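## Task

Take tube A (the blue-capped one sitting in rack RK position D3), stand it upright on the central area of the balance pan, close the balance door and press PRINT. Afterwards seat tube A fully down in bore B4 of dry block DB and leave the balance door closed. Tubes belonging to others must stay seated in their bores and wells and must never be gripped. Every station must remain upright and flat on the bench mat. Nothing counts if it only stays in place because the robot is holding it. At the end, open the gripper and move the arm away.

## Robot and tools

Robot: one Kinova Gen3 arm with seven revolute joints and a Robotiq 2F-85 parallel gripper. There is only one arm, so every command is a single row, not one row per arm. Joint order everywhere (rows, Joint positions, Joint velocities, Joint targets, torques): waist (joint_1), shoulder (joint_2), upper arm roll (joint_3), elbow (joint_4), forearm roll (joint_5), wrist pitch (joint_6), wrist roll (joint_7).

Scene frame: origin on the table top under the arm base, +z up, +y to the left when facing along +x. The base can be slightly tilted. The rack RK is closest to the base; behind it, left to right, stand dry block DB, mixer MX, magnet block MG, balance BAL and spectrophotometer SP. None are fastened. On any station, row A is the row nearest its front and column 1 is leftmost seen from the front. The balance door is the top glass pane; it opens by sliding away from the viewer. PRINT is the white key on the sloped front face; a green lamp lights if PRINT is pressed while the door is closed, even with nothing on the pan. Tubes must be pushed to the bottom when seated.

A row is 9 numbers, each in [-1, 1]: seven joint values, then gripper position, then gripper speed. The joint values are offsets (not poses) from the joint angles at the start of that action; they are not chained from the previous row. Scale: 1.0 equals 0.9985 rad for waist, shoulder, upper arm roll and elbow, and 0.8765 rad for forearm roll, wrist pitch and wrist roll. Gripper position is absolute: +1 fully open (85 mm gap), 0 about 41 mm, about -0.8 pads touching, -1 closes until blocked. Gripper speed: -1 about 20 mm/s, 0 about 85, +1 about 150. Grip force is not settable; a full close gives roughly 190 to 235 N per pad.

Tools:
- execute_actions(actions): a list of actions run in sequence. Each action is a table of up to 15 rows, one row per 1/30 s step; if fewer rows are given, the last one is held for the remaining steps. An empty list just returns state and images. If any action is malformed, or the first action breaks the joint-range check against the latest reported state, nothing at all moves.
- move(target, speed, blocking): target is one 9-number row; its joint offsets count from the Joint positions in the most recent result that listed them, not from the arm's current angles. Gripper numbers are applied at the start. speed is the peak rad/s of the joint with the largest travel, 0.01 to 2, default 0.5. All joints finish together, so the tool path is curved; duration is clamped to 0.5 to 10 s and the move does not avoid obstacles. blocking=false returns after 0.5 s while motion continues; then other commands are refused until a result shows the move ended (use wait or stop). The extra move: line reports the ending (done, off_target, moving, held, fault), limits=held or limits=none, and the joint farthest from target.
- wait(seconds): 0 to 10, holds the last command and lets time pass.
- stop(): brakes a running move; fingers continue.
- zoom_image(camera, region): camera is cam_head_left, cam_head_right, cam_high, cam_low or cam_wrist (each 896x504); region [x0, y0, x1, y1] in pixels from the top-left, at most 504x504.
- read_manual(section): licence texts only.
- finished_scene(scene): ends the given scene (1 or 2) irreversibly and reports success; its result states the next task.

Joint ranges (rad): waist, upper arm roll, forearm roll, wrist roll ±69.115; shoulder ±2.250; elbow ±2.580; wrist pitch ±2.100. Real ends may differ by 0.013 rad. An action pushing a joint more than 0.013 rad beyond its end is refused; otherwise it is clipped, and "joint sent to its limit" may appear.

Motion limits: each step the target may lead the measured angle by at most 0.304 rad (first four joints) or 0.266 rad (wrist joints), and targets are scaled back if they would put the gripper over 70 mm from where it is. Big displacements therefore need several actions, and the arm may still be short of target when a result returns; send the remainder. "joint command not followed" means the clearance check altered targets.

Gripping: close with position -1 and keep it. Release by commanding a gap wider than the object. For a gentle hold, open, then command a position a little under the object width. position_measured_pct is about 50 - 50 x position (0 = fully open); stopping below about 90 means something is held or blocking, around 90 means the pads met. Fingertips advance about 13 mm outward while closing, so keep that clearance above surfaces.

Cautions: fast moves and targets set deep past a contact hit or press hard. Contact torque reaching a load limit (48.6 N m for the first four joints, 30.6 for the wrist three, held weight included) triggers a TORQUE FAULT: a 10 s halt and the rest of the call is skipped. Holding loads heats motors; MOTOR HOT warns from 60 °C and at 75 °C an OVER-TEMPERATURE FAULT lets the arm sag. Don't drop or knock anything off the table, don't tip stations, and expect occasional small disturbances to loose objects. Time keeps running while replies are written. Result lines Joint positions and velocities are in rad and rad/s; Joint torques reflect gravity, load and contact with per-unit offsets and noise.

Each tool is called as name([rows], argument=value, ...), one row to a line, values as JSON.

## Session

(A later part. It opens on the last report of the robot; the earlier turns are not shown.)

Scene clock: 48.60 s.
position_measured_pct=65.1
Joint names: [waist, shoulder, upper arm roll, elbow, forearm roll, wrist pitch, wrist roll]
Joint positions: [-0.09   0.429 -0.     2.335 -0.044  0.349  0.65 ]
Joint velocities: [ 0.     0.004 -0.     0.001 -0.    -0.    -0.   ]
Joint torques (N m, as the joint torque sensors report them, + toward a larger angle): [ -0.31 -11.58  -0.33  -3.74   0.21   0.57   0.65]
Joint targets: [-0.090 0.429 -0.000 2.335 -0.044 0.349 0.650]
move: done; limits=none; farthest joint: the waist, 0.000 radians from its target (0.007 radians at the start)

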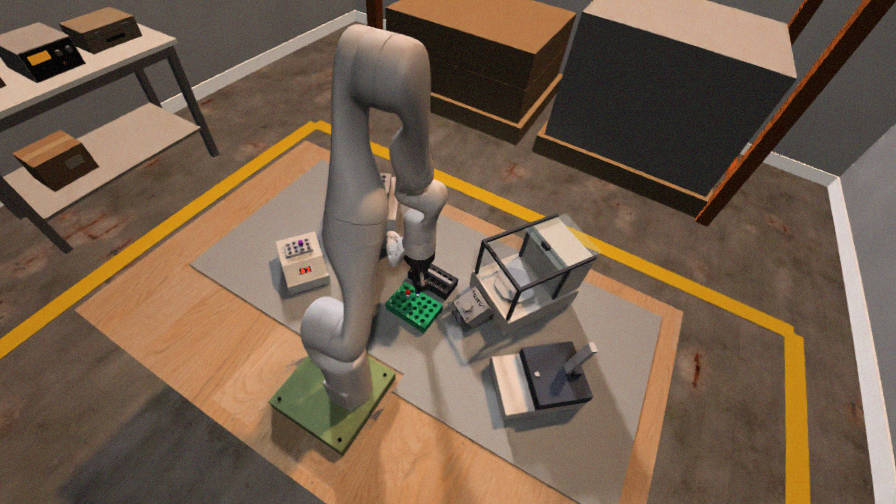

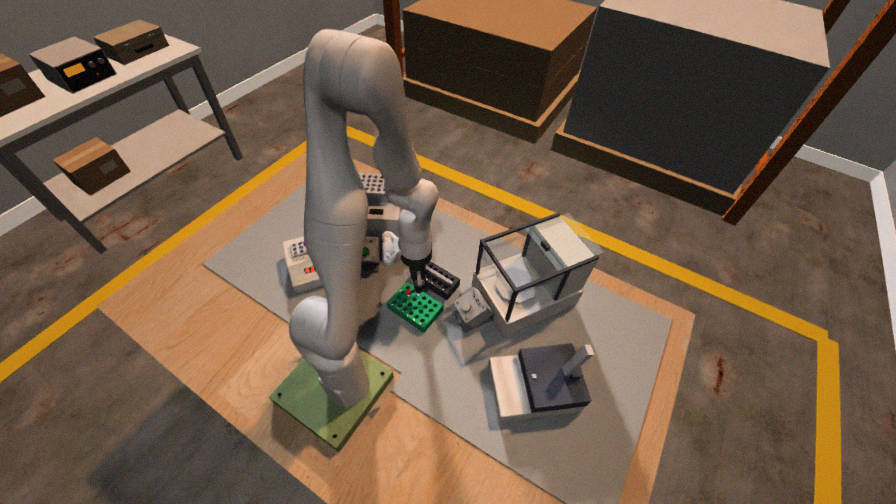

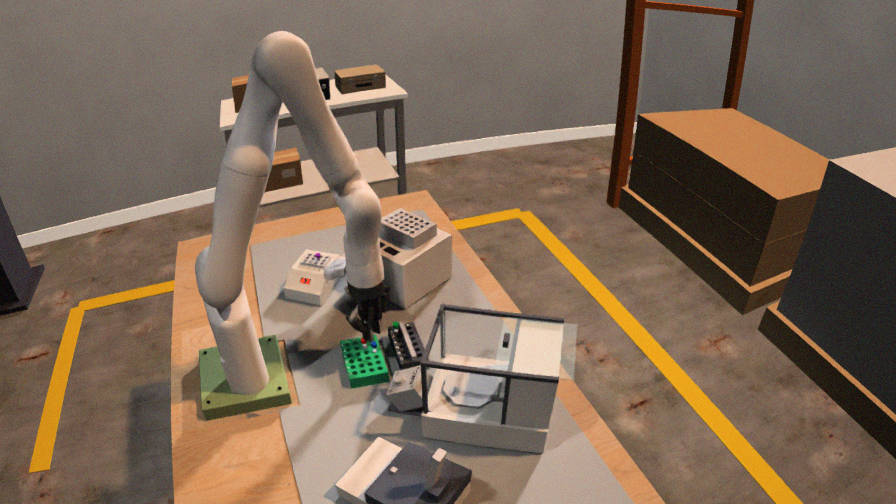

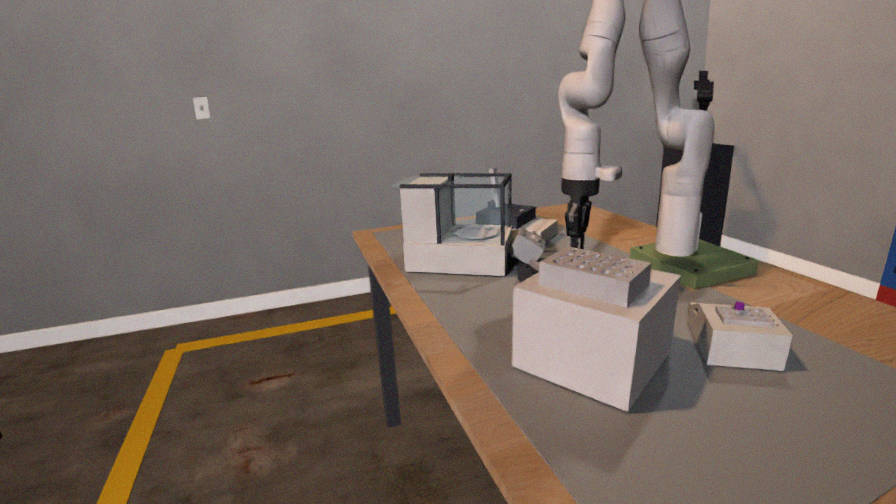

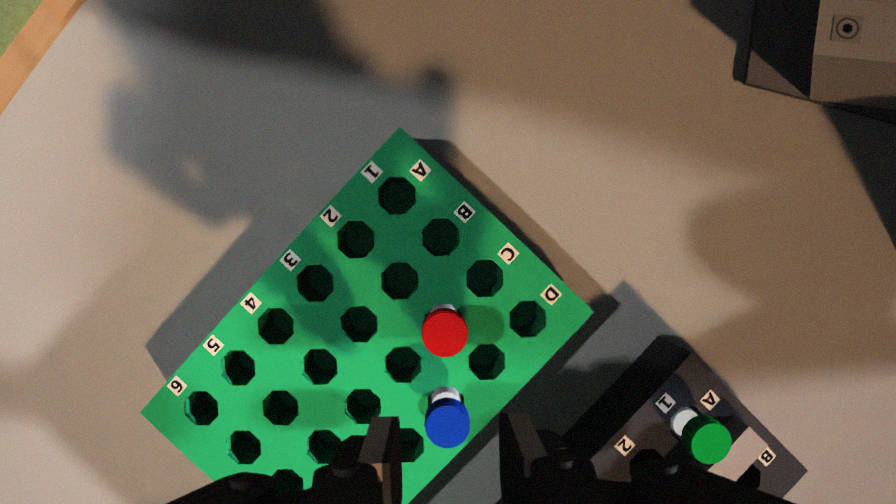

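move(target=[0, 0.1117, 0, 0.0264, -0.0316, -0.1574, 0.033, -0.3, 0], speed=0.25)

zoom_image(camera="cam_wrist", region=[350, 304, 550, 504])

zoom_image(camera="cam_high", region=[340, 310, 410, 380])

Scene clock: 50.47 s.
position_measured_pct=65.1
Joint names: [waist, shoulder, upper arm roll, elbow, forearm roll, wrist pitch, wrist roll]
Joint positions: [-0.09   0.54  -0.     2.362 -0.072  0.212  0.679]
Joint velocities: [-0.002  0.003 -0.    -0.    -0.001 -0.     0.   ]
Joint torques (N m, as the joint torque sensors report them, + toward a larger angle): [  0.1  -12.66   0.02  -2.9   -0.01   0.29   0.6 ]
Joint targets: [-0.090 0.540 -0.000 2.362 -0.072 0.212 0.679]
move: done; limits=none; farthest joint: the shoulder, 0.001 radians from its target (0.111 radians at the start)

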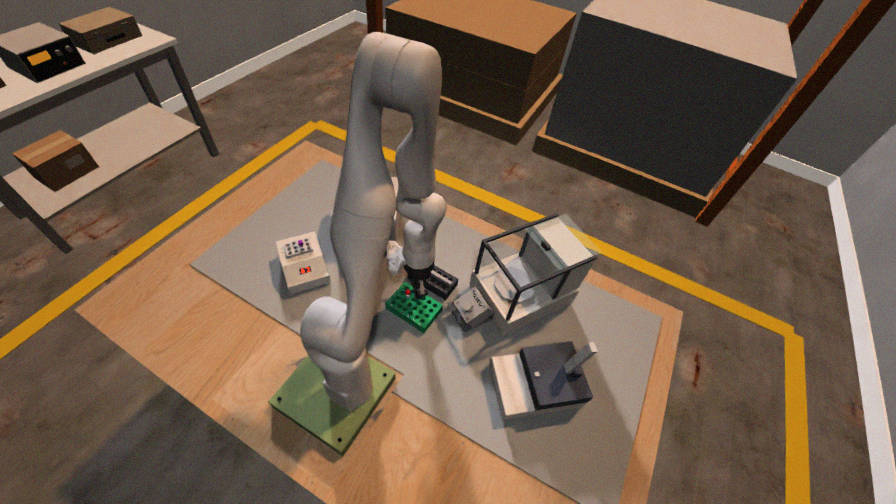

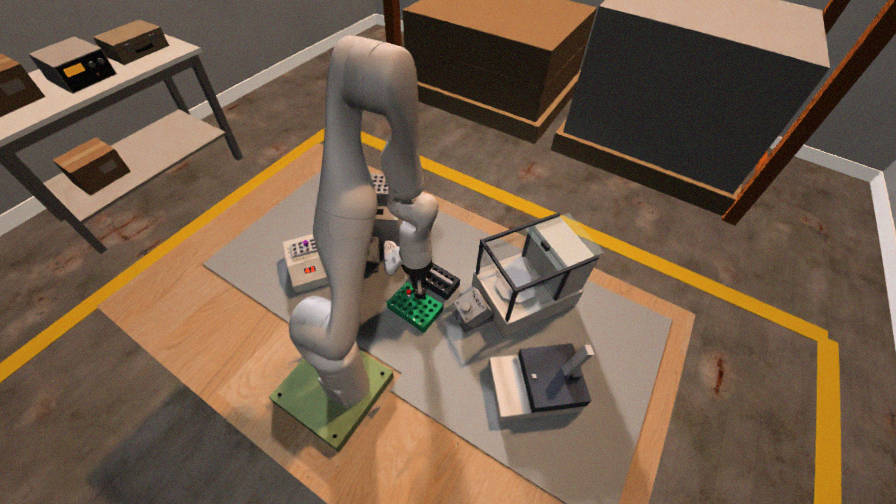

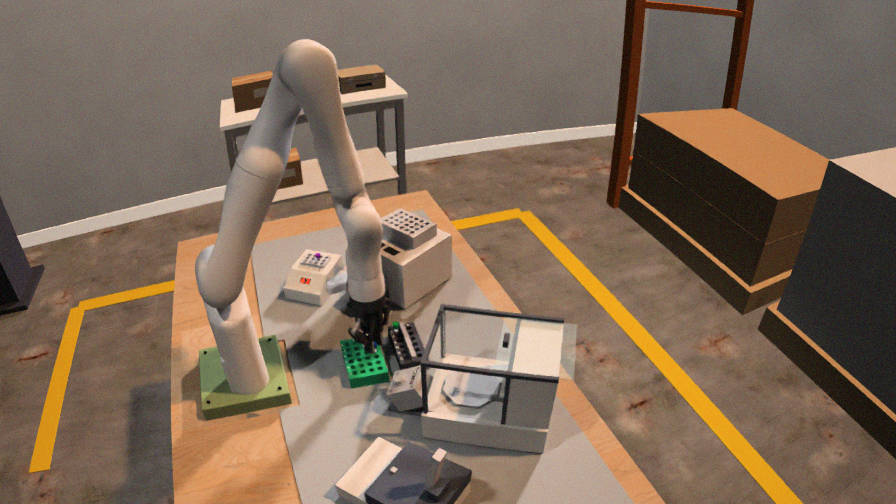

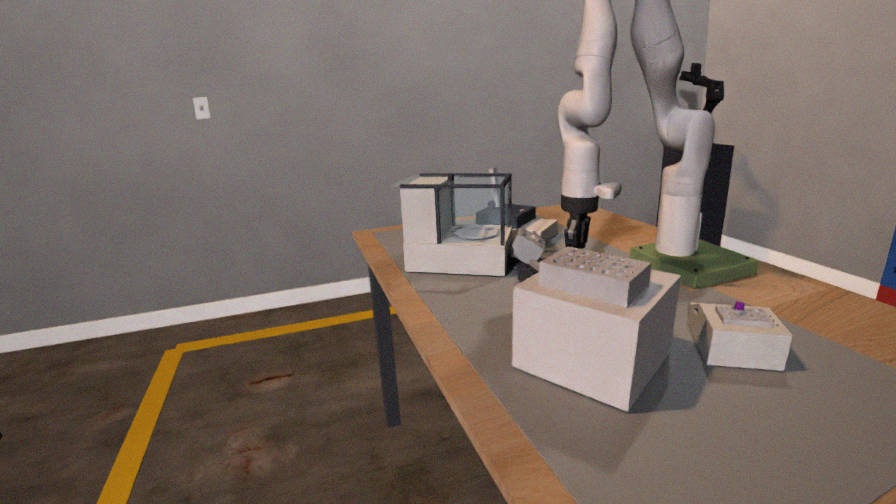

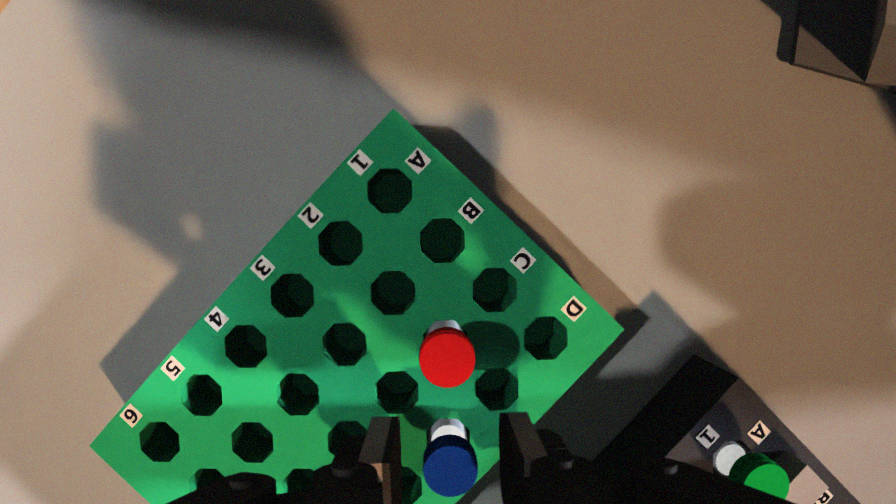

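Region (350, 304, 550, 504) of cam_wrist's 896x504 image, scaled by 2.520.

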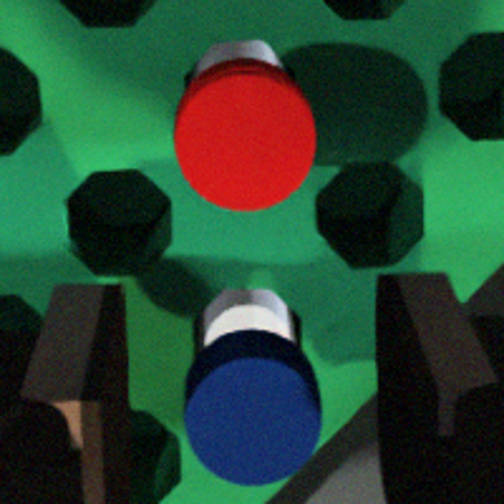

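Region (340, 310, 410, 380) of cam_high's 896x504 image, scaled by 7.200, with more detail than that image has.

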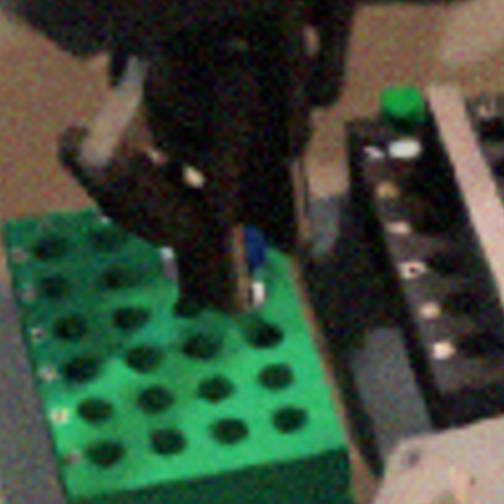

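execute_actions([
  [[0,0,0,0,0,0,0,-0.63,-0.5]],
])

Scene clock: 51.27 s.
position_measured_pct=79.8
Joint names: [waist, shoulder, upper arm roll, elbow, forearm roll, wrist pitch, wrist roll]
Joint positions: [-0.09   0.54  -0.     2.362 -0.072  0.212  0.679]
Joint velocities: [ 0.002 -0.001 -0.001 -0.     0.001 -0.    -0.   ]
Joint torques (N m, as the joint torque sensors report them, + toward a larger angle): [ -0.1  -12.73  -0.14  -2.99   0.16   0.35   0.46]
Joint targets: [-0.090 0.540 -0.000 2.362 -0.072 0.212 0.679]

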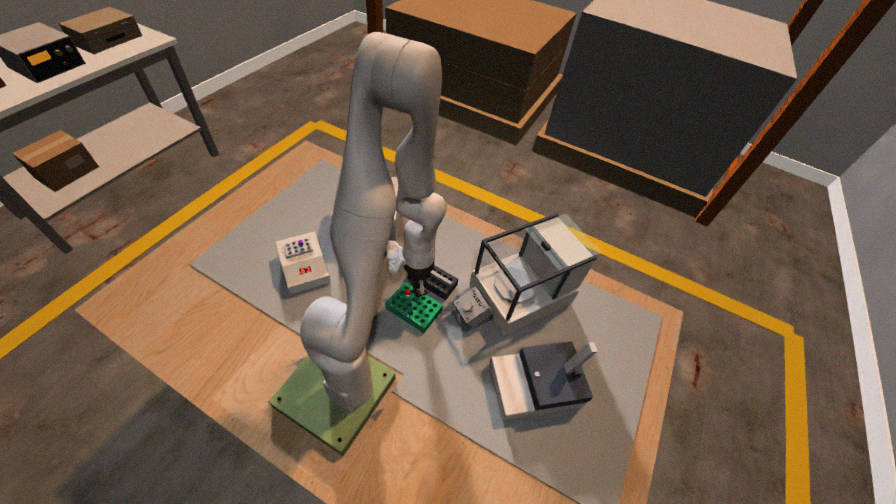

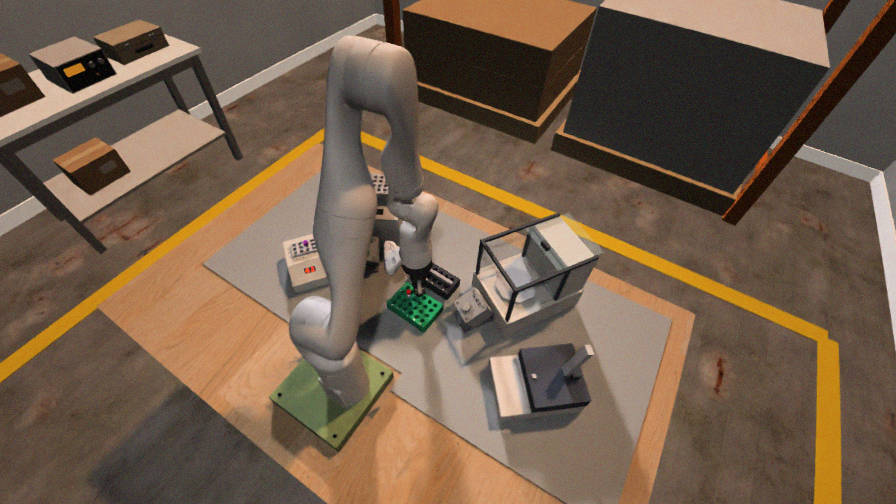

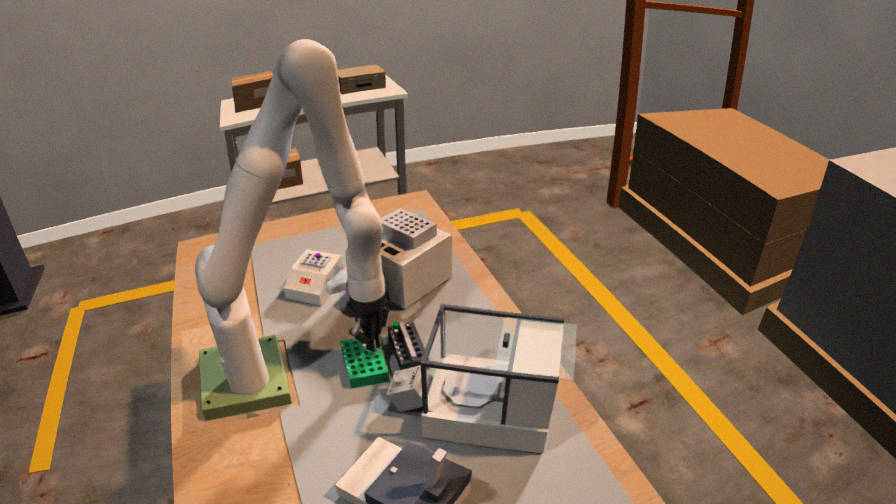

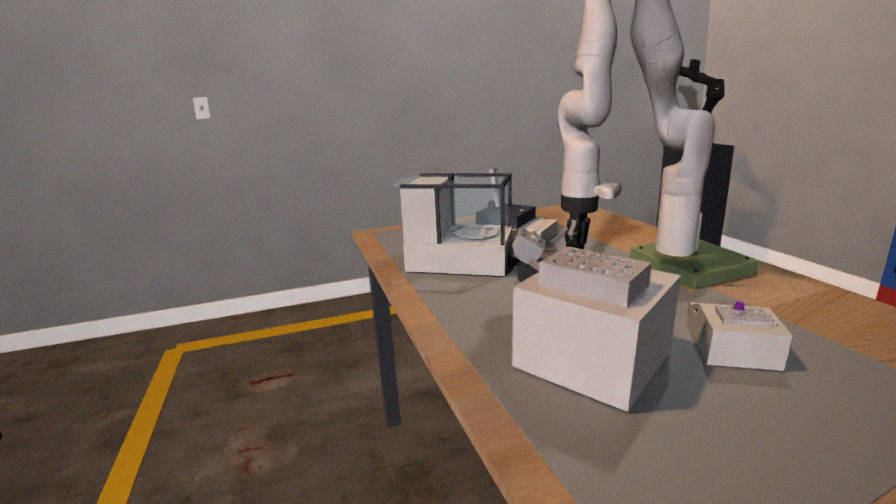

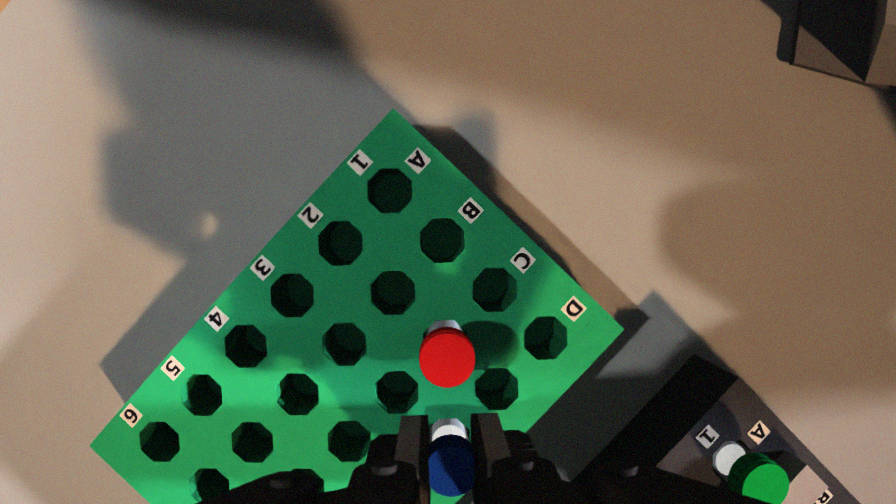

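move(target=[0, -0.0872, 0, -0.0183, 0.0266, 0.1201, -0.0274, -0.63, -0.5], speed=0.12)

zoom_image(camera="cam_high", region=[330, 300, 420, 395])

Scene clock: 53.17 s.
position_measured_pct=79.8
Joint names: [waist, shoulder, upper arm roll, elbow, forearm roll, wrist pitch, wrist roll]
Joint positions: [-0.09   0.453 -0.     2.343 -0.049  0.317  0.655]
Joint velocities: [ 0.001 -0.003  0.     0.     0.    -0.    -0.   ]
Joint torques (N m, as the joint torque sensors report them, + toward a larger angle): [ -0.62 -11.61  -0.02  -4.36  -0.08   0.44   0.63]
Joint targets: [-0.090 0.453 -0.000 2.343 -0.049 0.317 0.655]
move: done; limits=none; farthest joint: the waist, 0.000 radians from its target (0.000 radians at the start)

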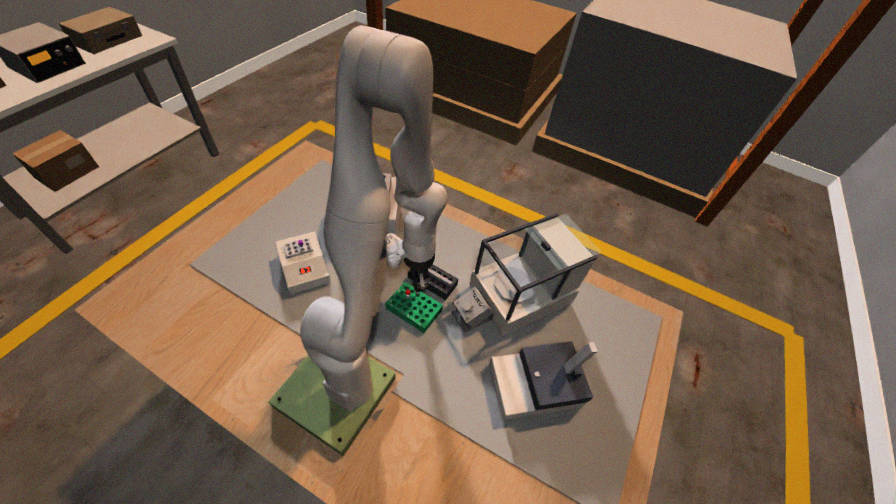

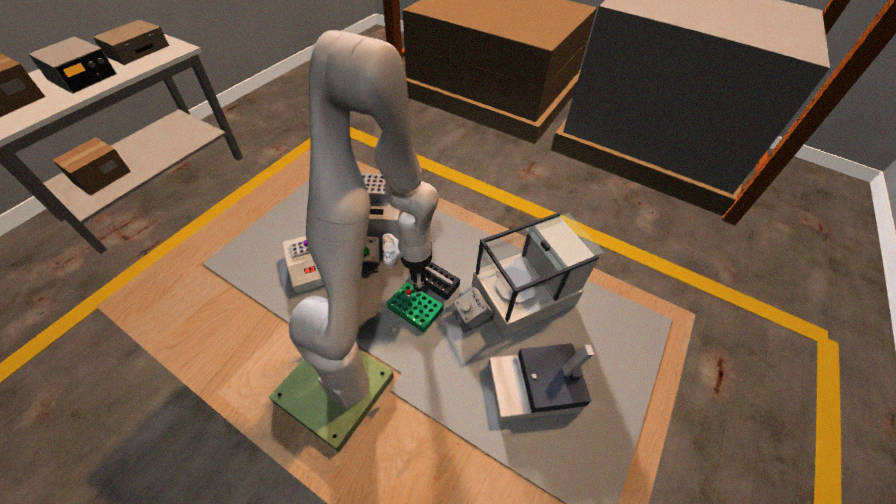

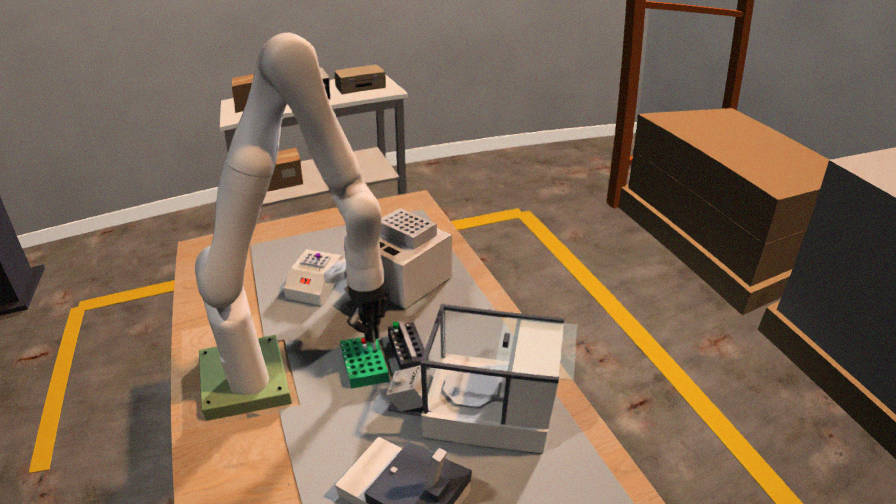

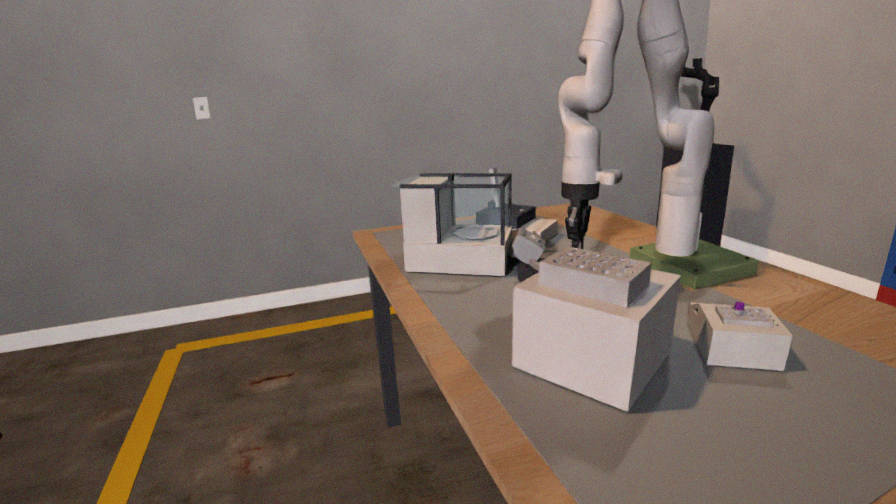

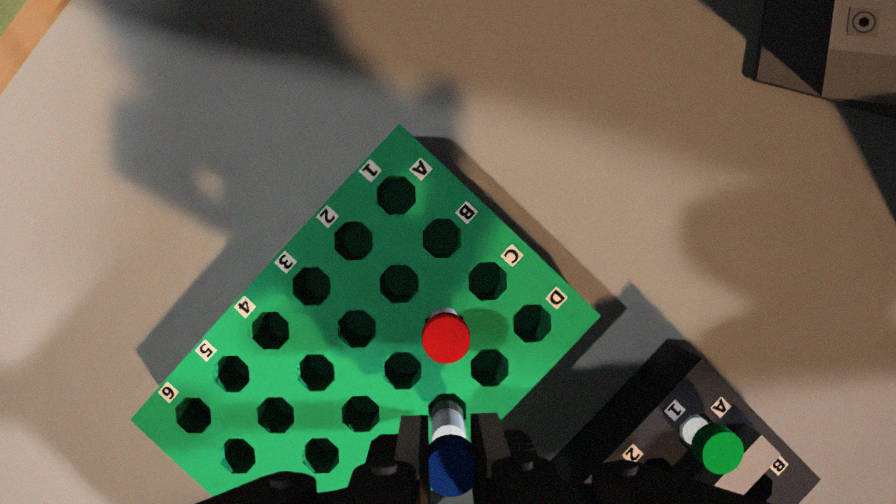

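Region (330, 300, 420, 395) of cam_high's 896x504 image, scaled by 5.305, with more detail than that image has; it fills the left 477 columns of this view, and the rest is white.

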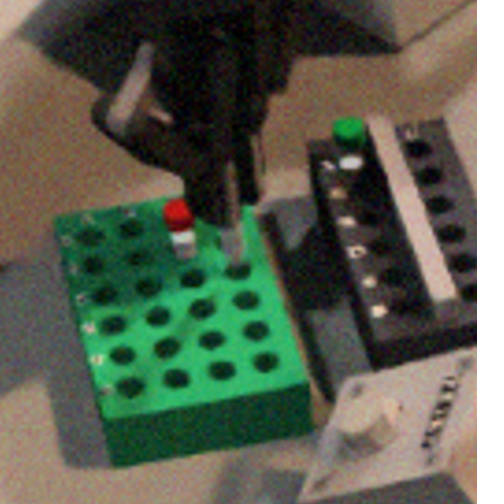

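zoom_image(camera="cam_wrist", region=[380, 344, 520, 504])

Region (380, 344, 520, 504) of cam_wrist's 896x504 image, scaled by 3.150; it fills the left 441 columns of this view, and the rest is white.

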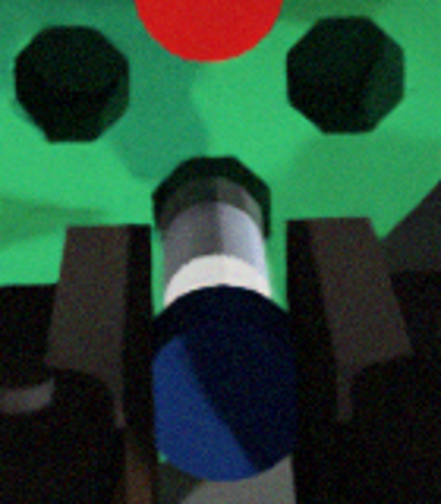

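move(target=[0.1903, -0.4024, 0, -0.4152, 0.0217, 0.9527, 0.3936, -0.63, -0.5], speed=0.8)

move(target=[0.3264, 0.4050, 0, -0.5150, 0, 0.131, 0.4711, -0.63, -0.5], speed=0.6)

Scene clock: 57.17 s.
position_measured_pct=79.8
Joint names: [waist, shoulder, upper arm roll, elbow, forearm roll, wrist pitch, wrist roll]
Joint positions: [ 0.1    0.052 -0.     1.929 -0.03   1.152  1.   ]
Joint velocities: [ 0.004 -0.001  0.     0.     0.001  0.001  0.   ]
Joint torques (N m, as the joint torque sensors report them, + toward a larger angle): [-0.51 -9.72 -0.09 -9.15  0.21  0.58  0.4 ]
Joint targets: [0.100 0.051 -0.000 1.929 -0.030 1.152 1.000]
move: done; limits=none; farthest joint: the waist, 0.000 radians from its target (0.190 radians at the start)

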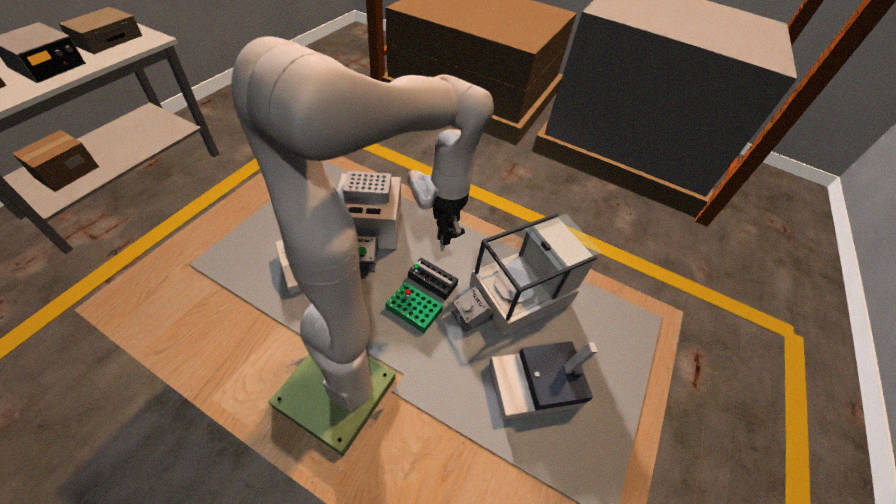

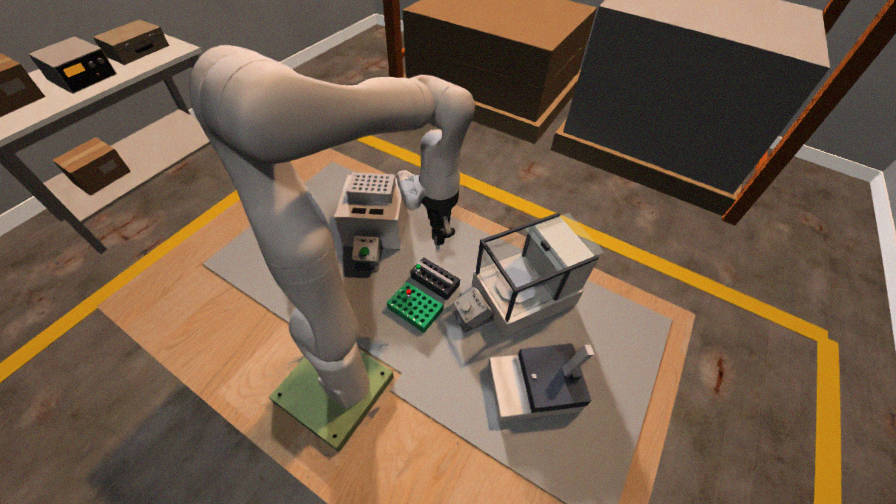

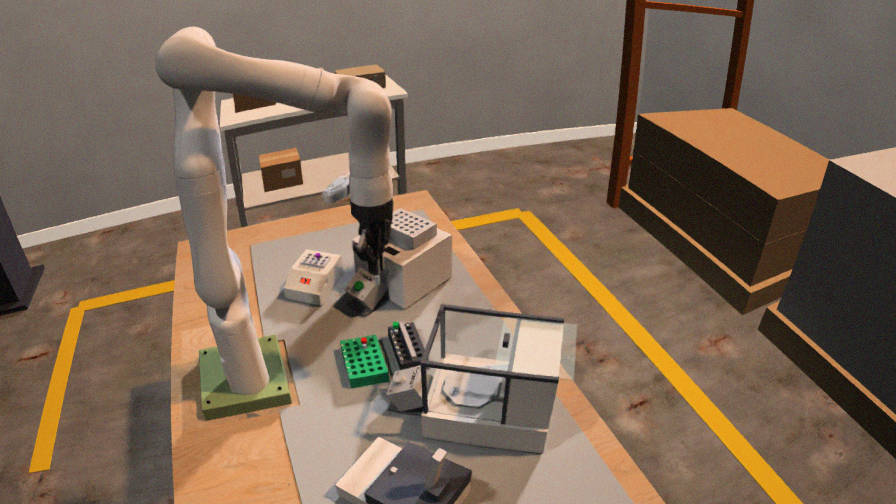

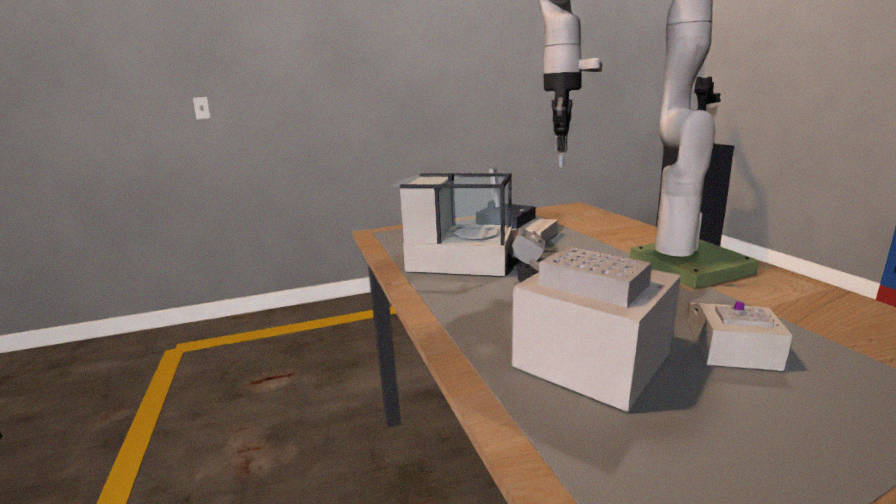

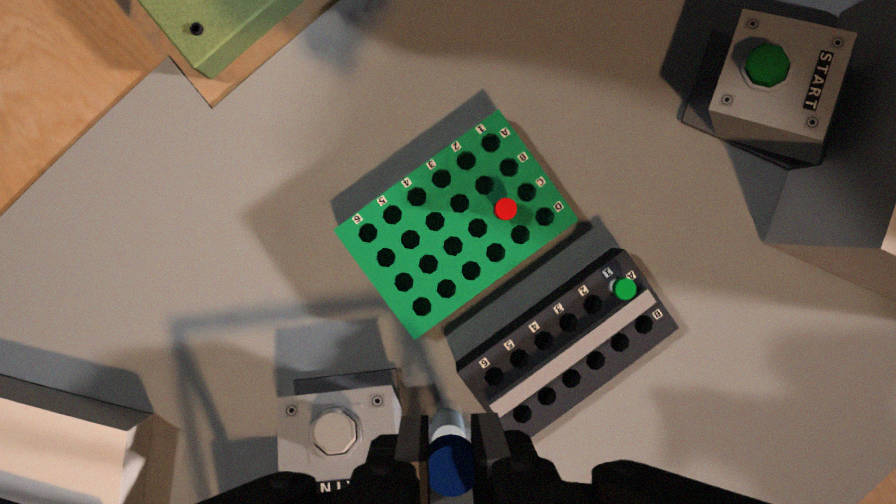

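Scene clock: 58.60 s.
position_measured_pct=79.8
Joint names: [waist, shoulder, upper arm roll, elbow, forearm roll, wrist pitch, wrist roll]
Joint positions: [ 0.426  0.456  0.     1.414 -0.03   1.267  1.413]
Joint velocities: [ 0.002  0.004 -0.    -0.    -0.     0.001 -0.   ]
Joint torques (N m, as the joint torque sensors report them, + toward a larger angle): [  0.28 -17.46  -0.55  -9.75  -0.02   0.09   0.49]
Joint targets: [0.426 0.456 -0.000 1.414 -0.030 1.267 1.413]
move: done; limits=none; farthest joint: the shoulder, 0.001 radians from its target (0.405 radians at the start)

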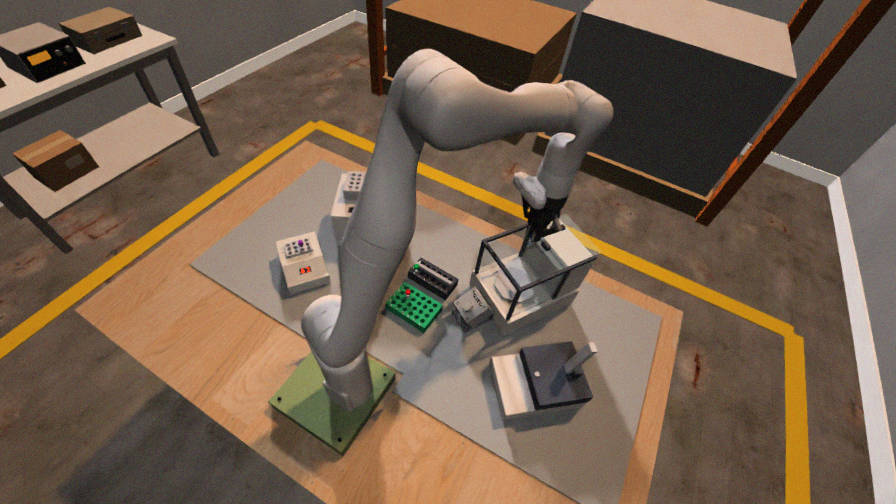

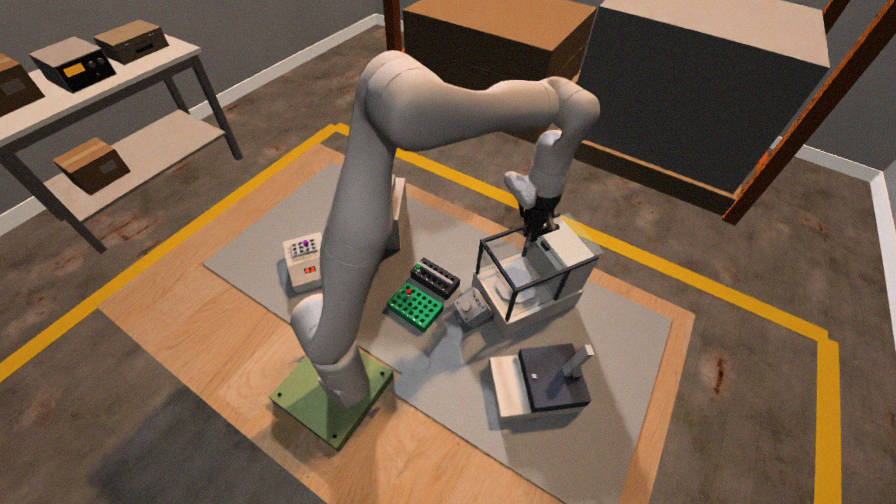

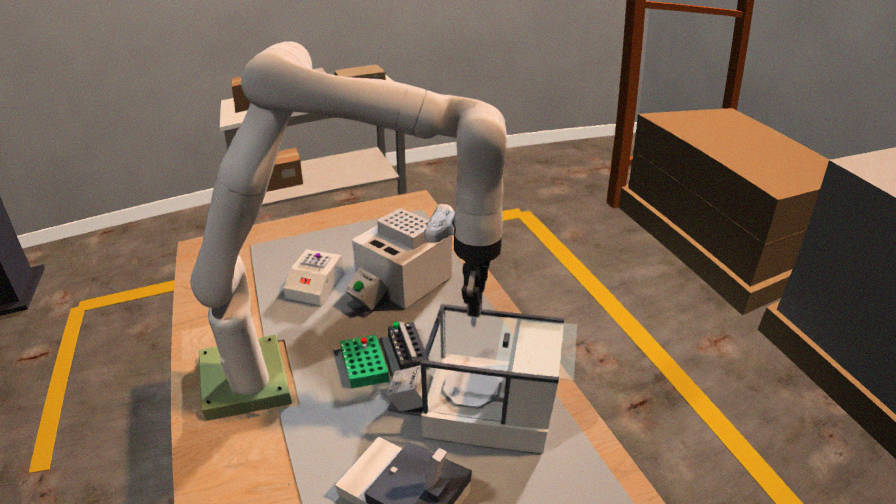

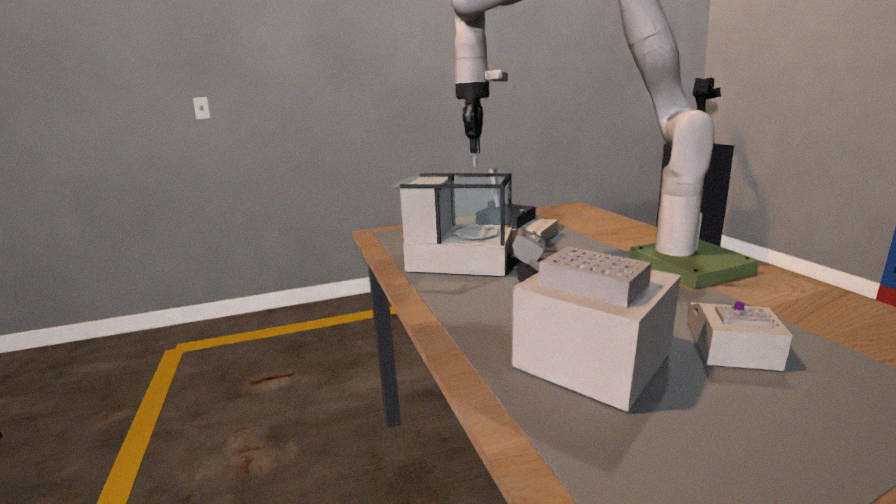

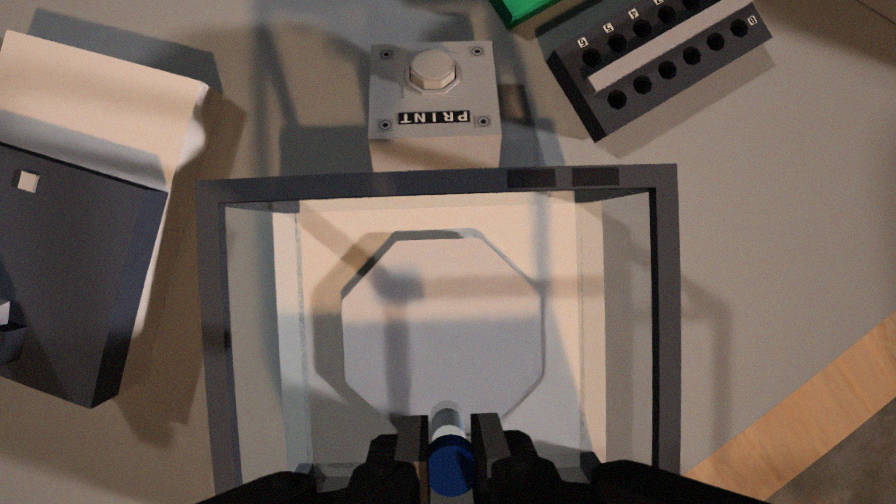

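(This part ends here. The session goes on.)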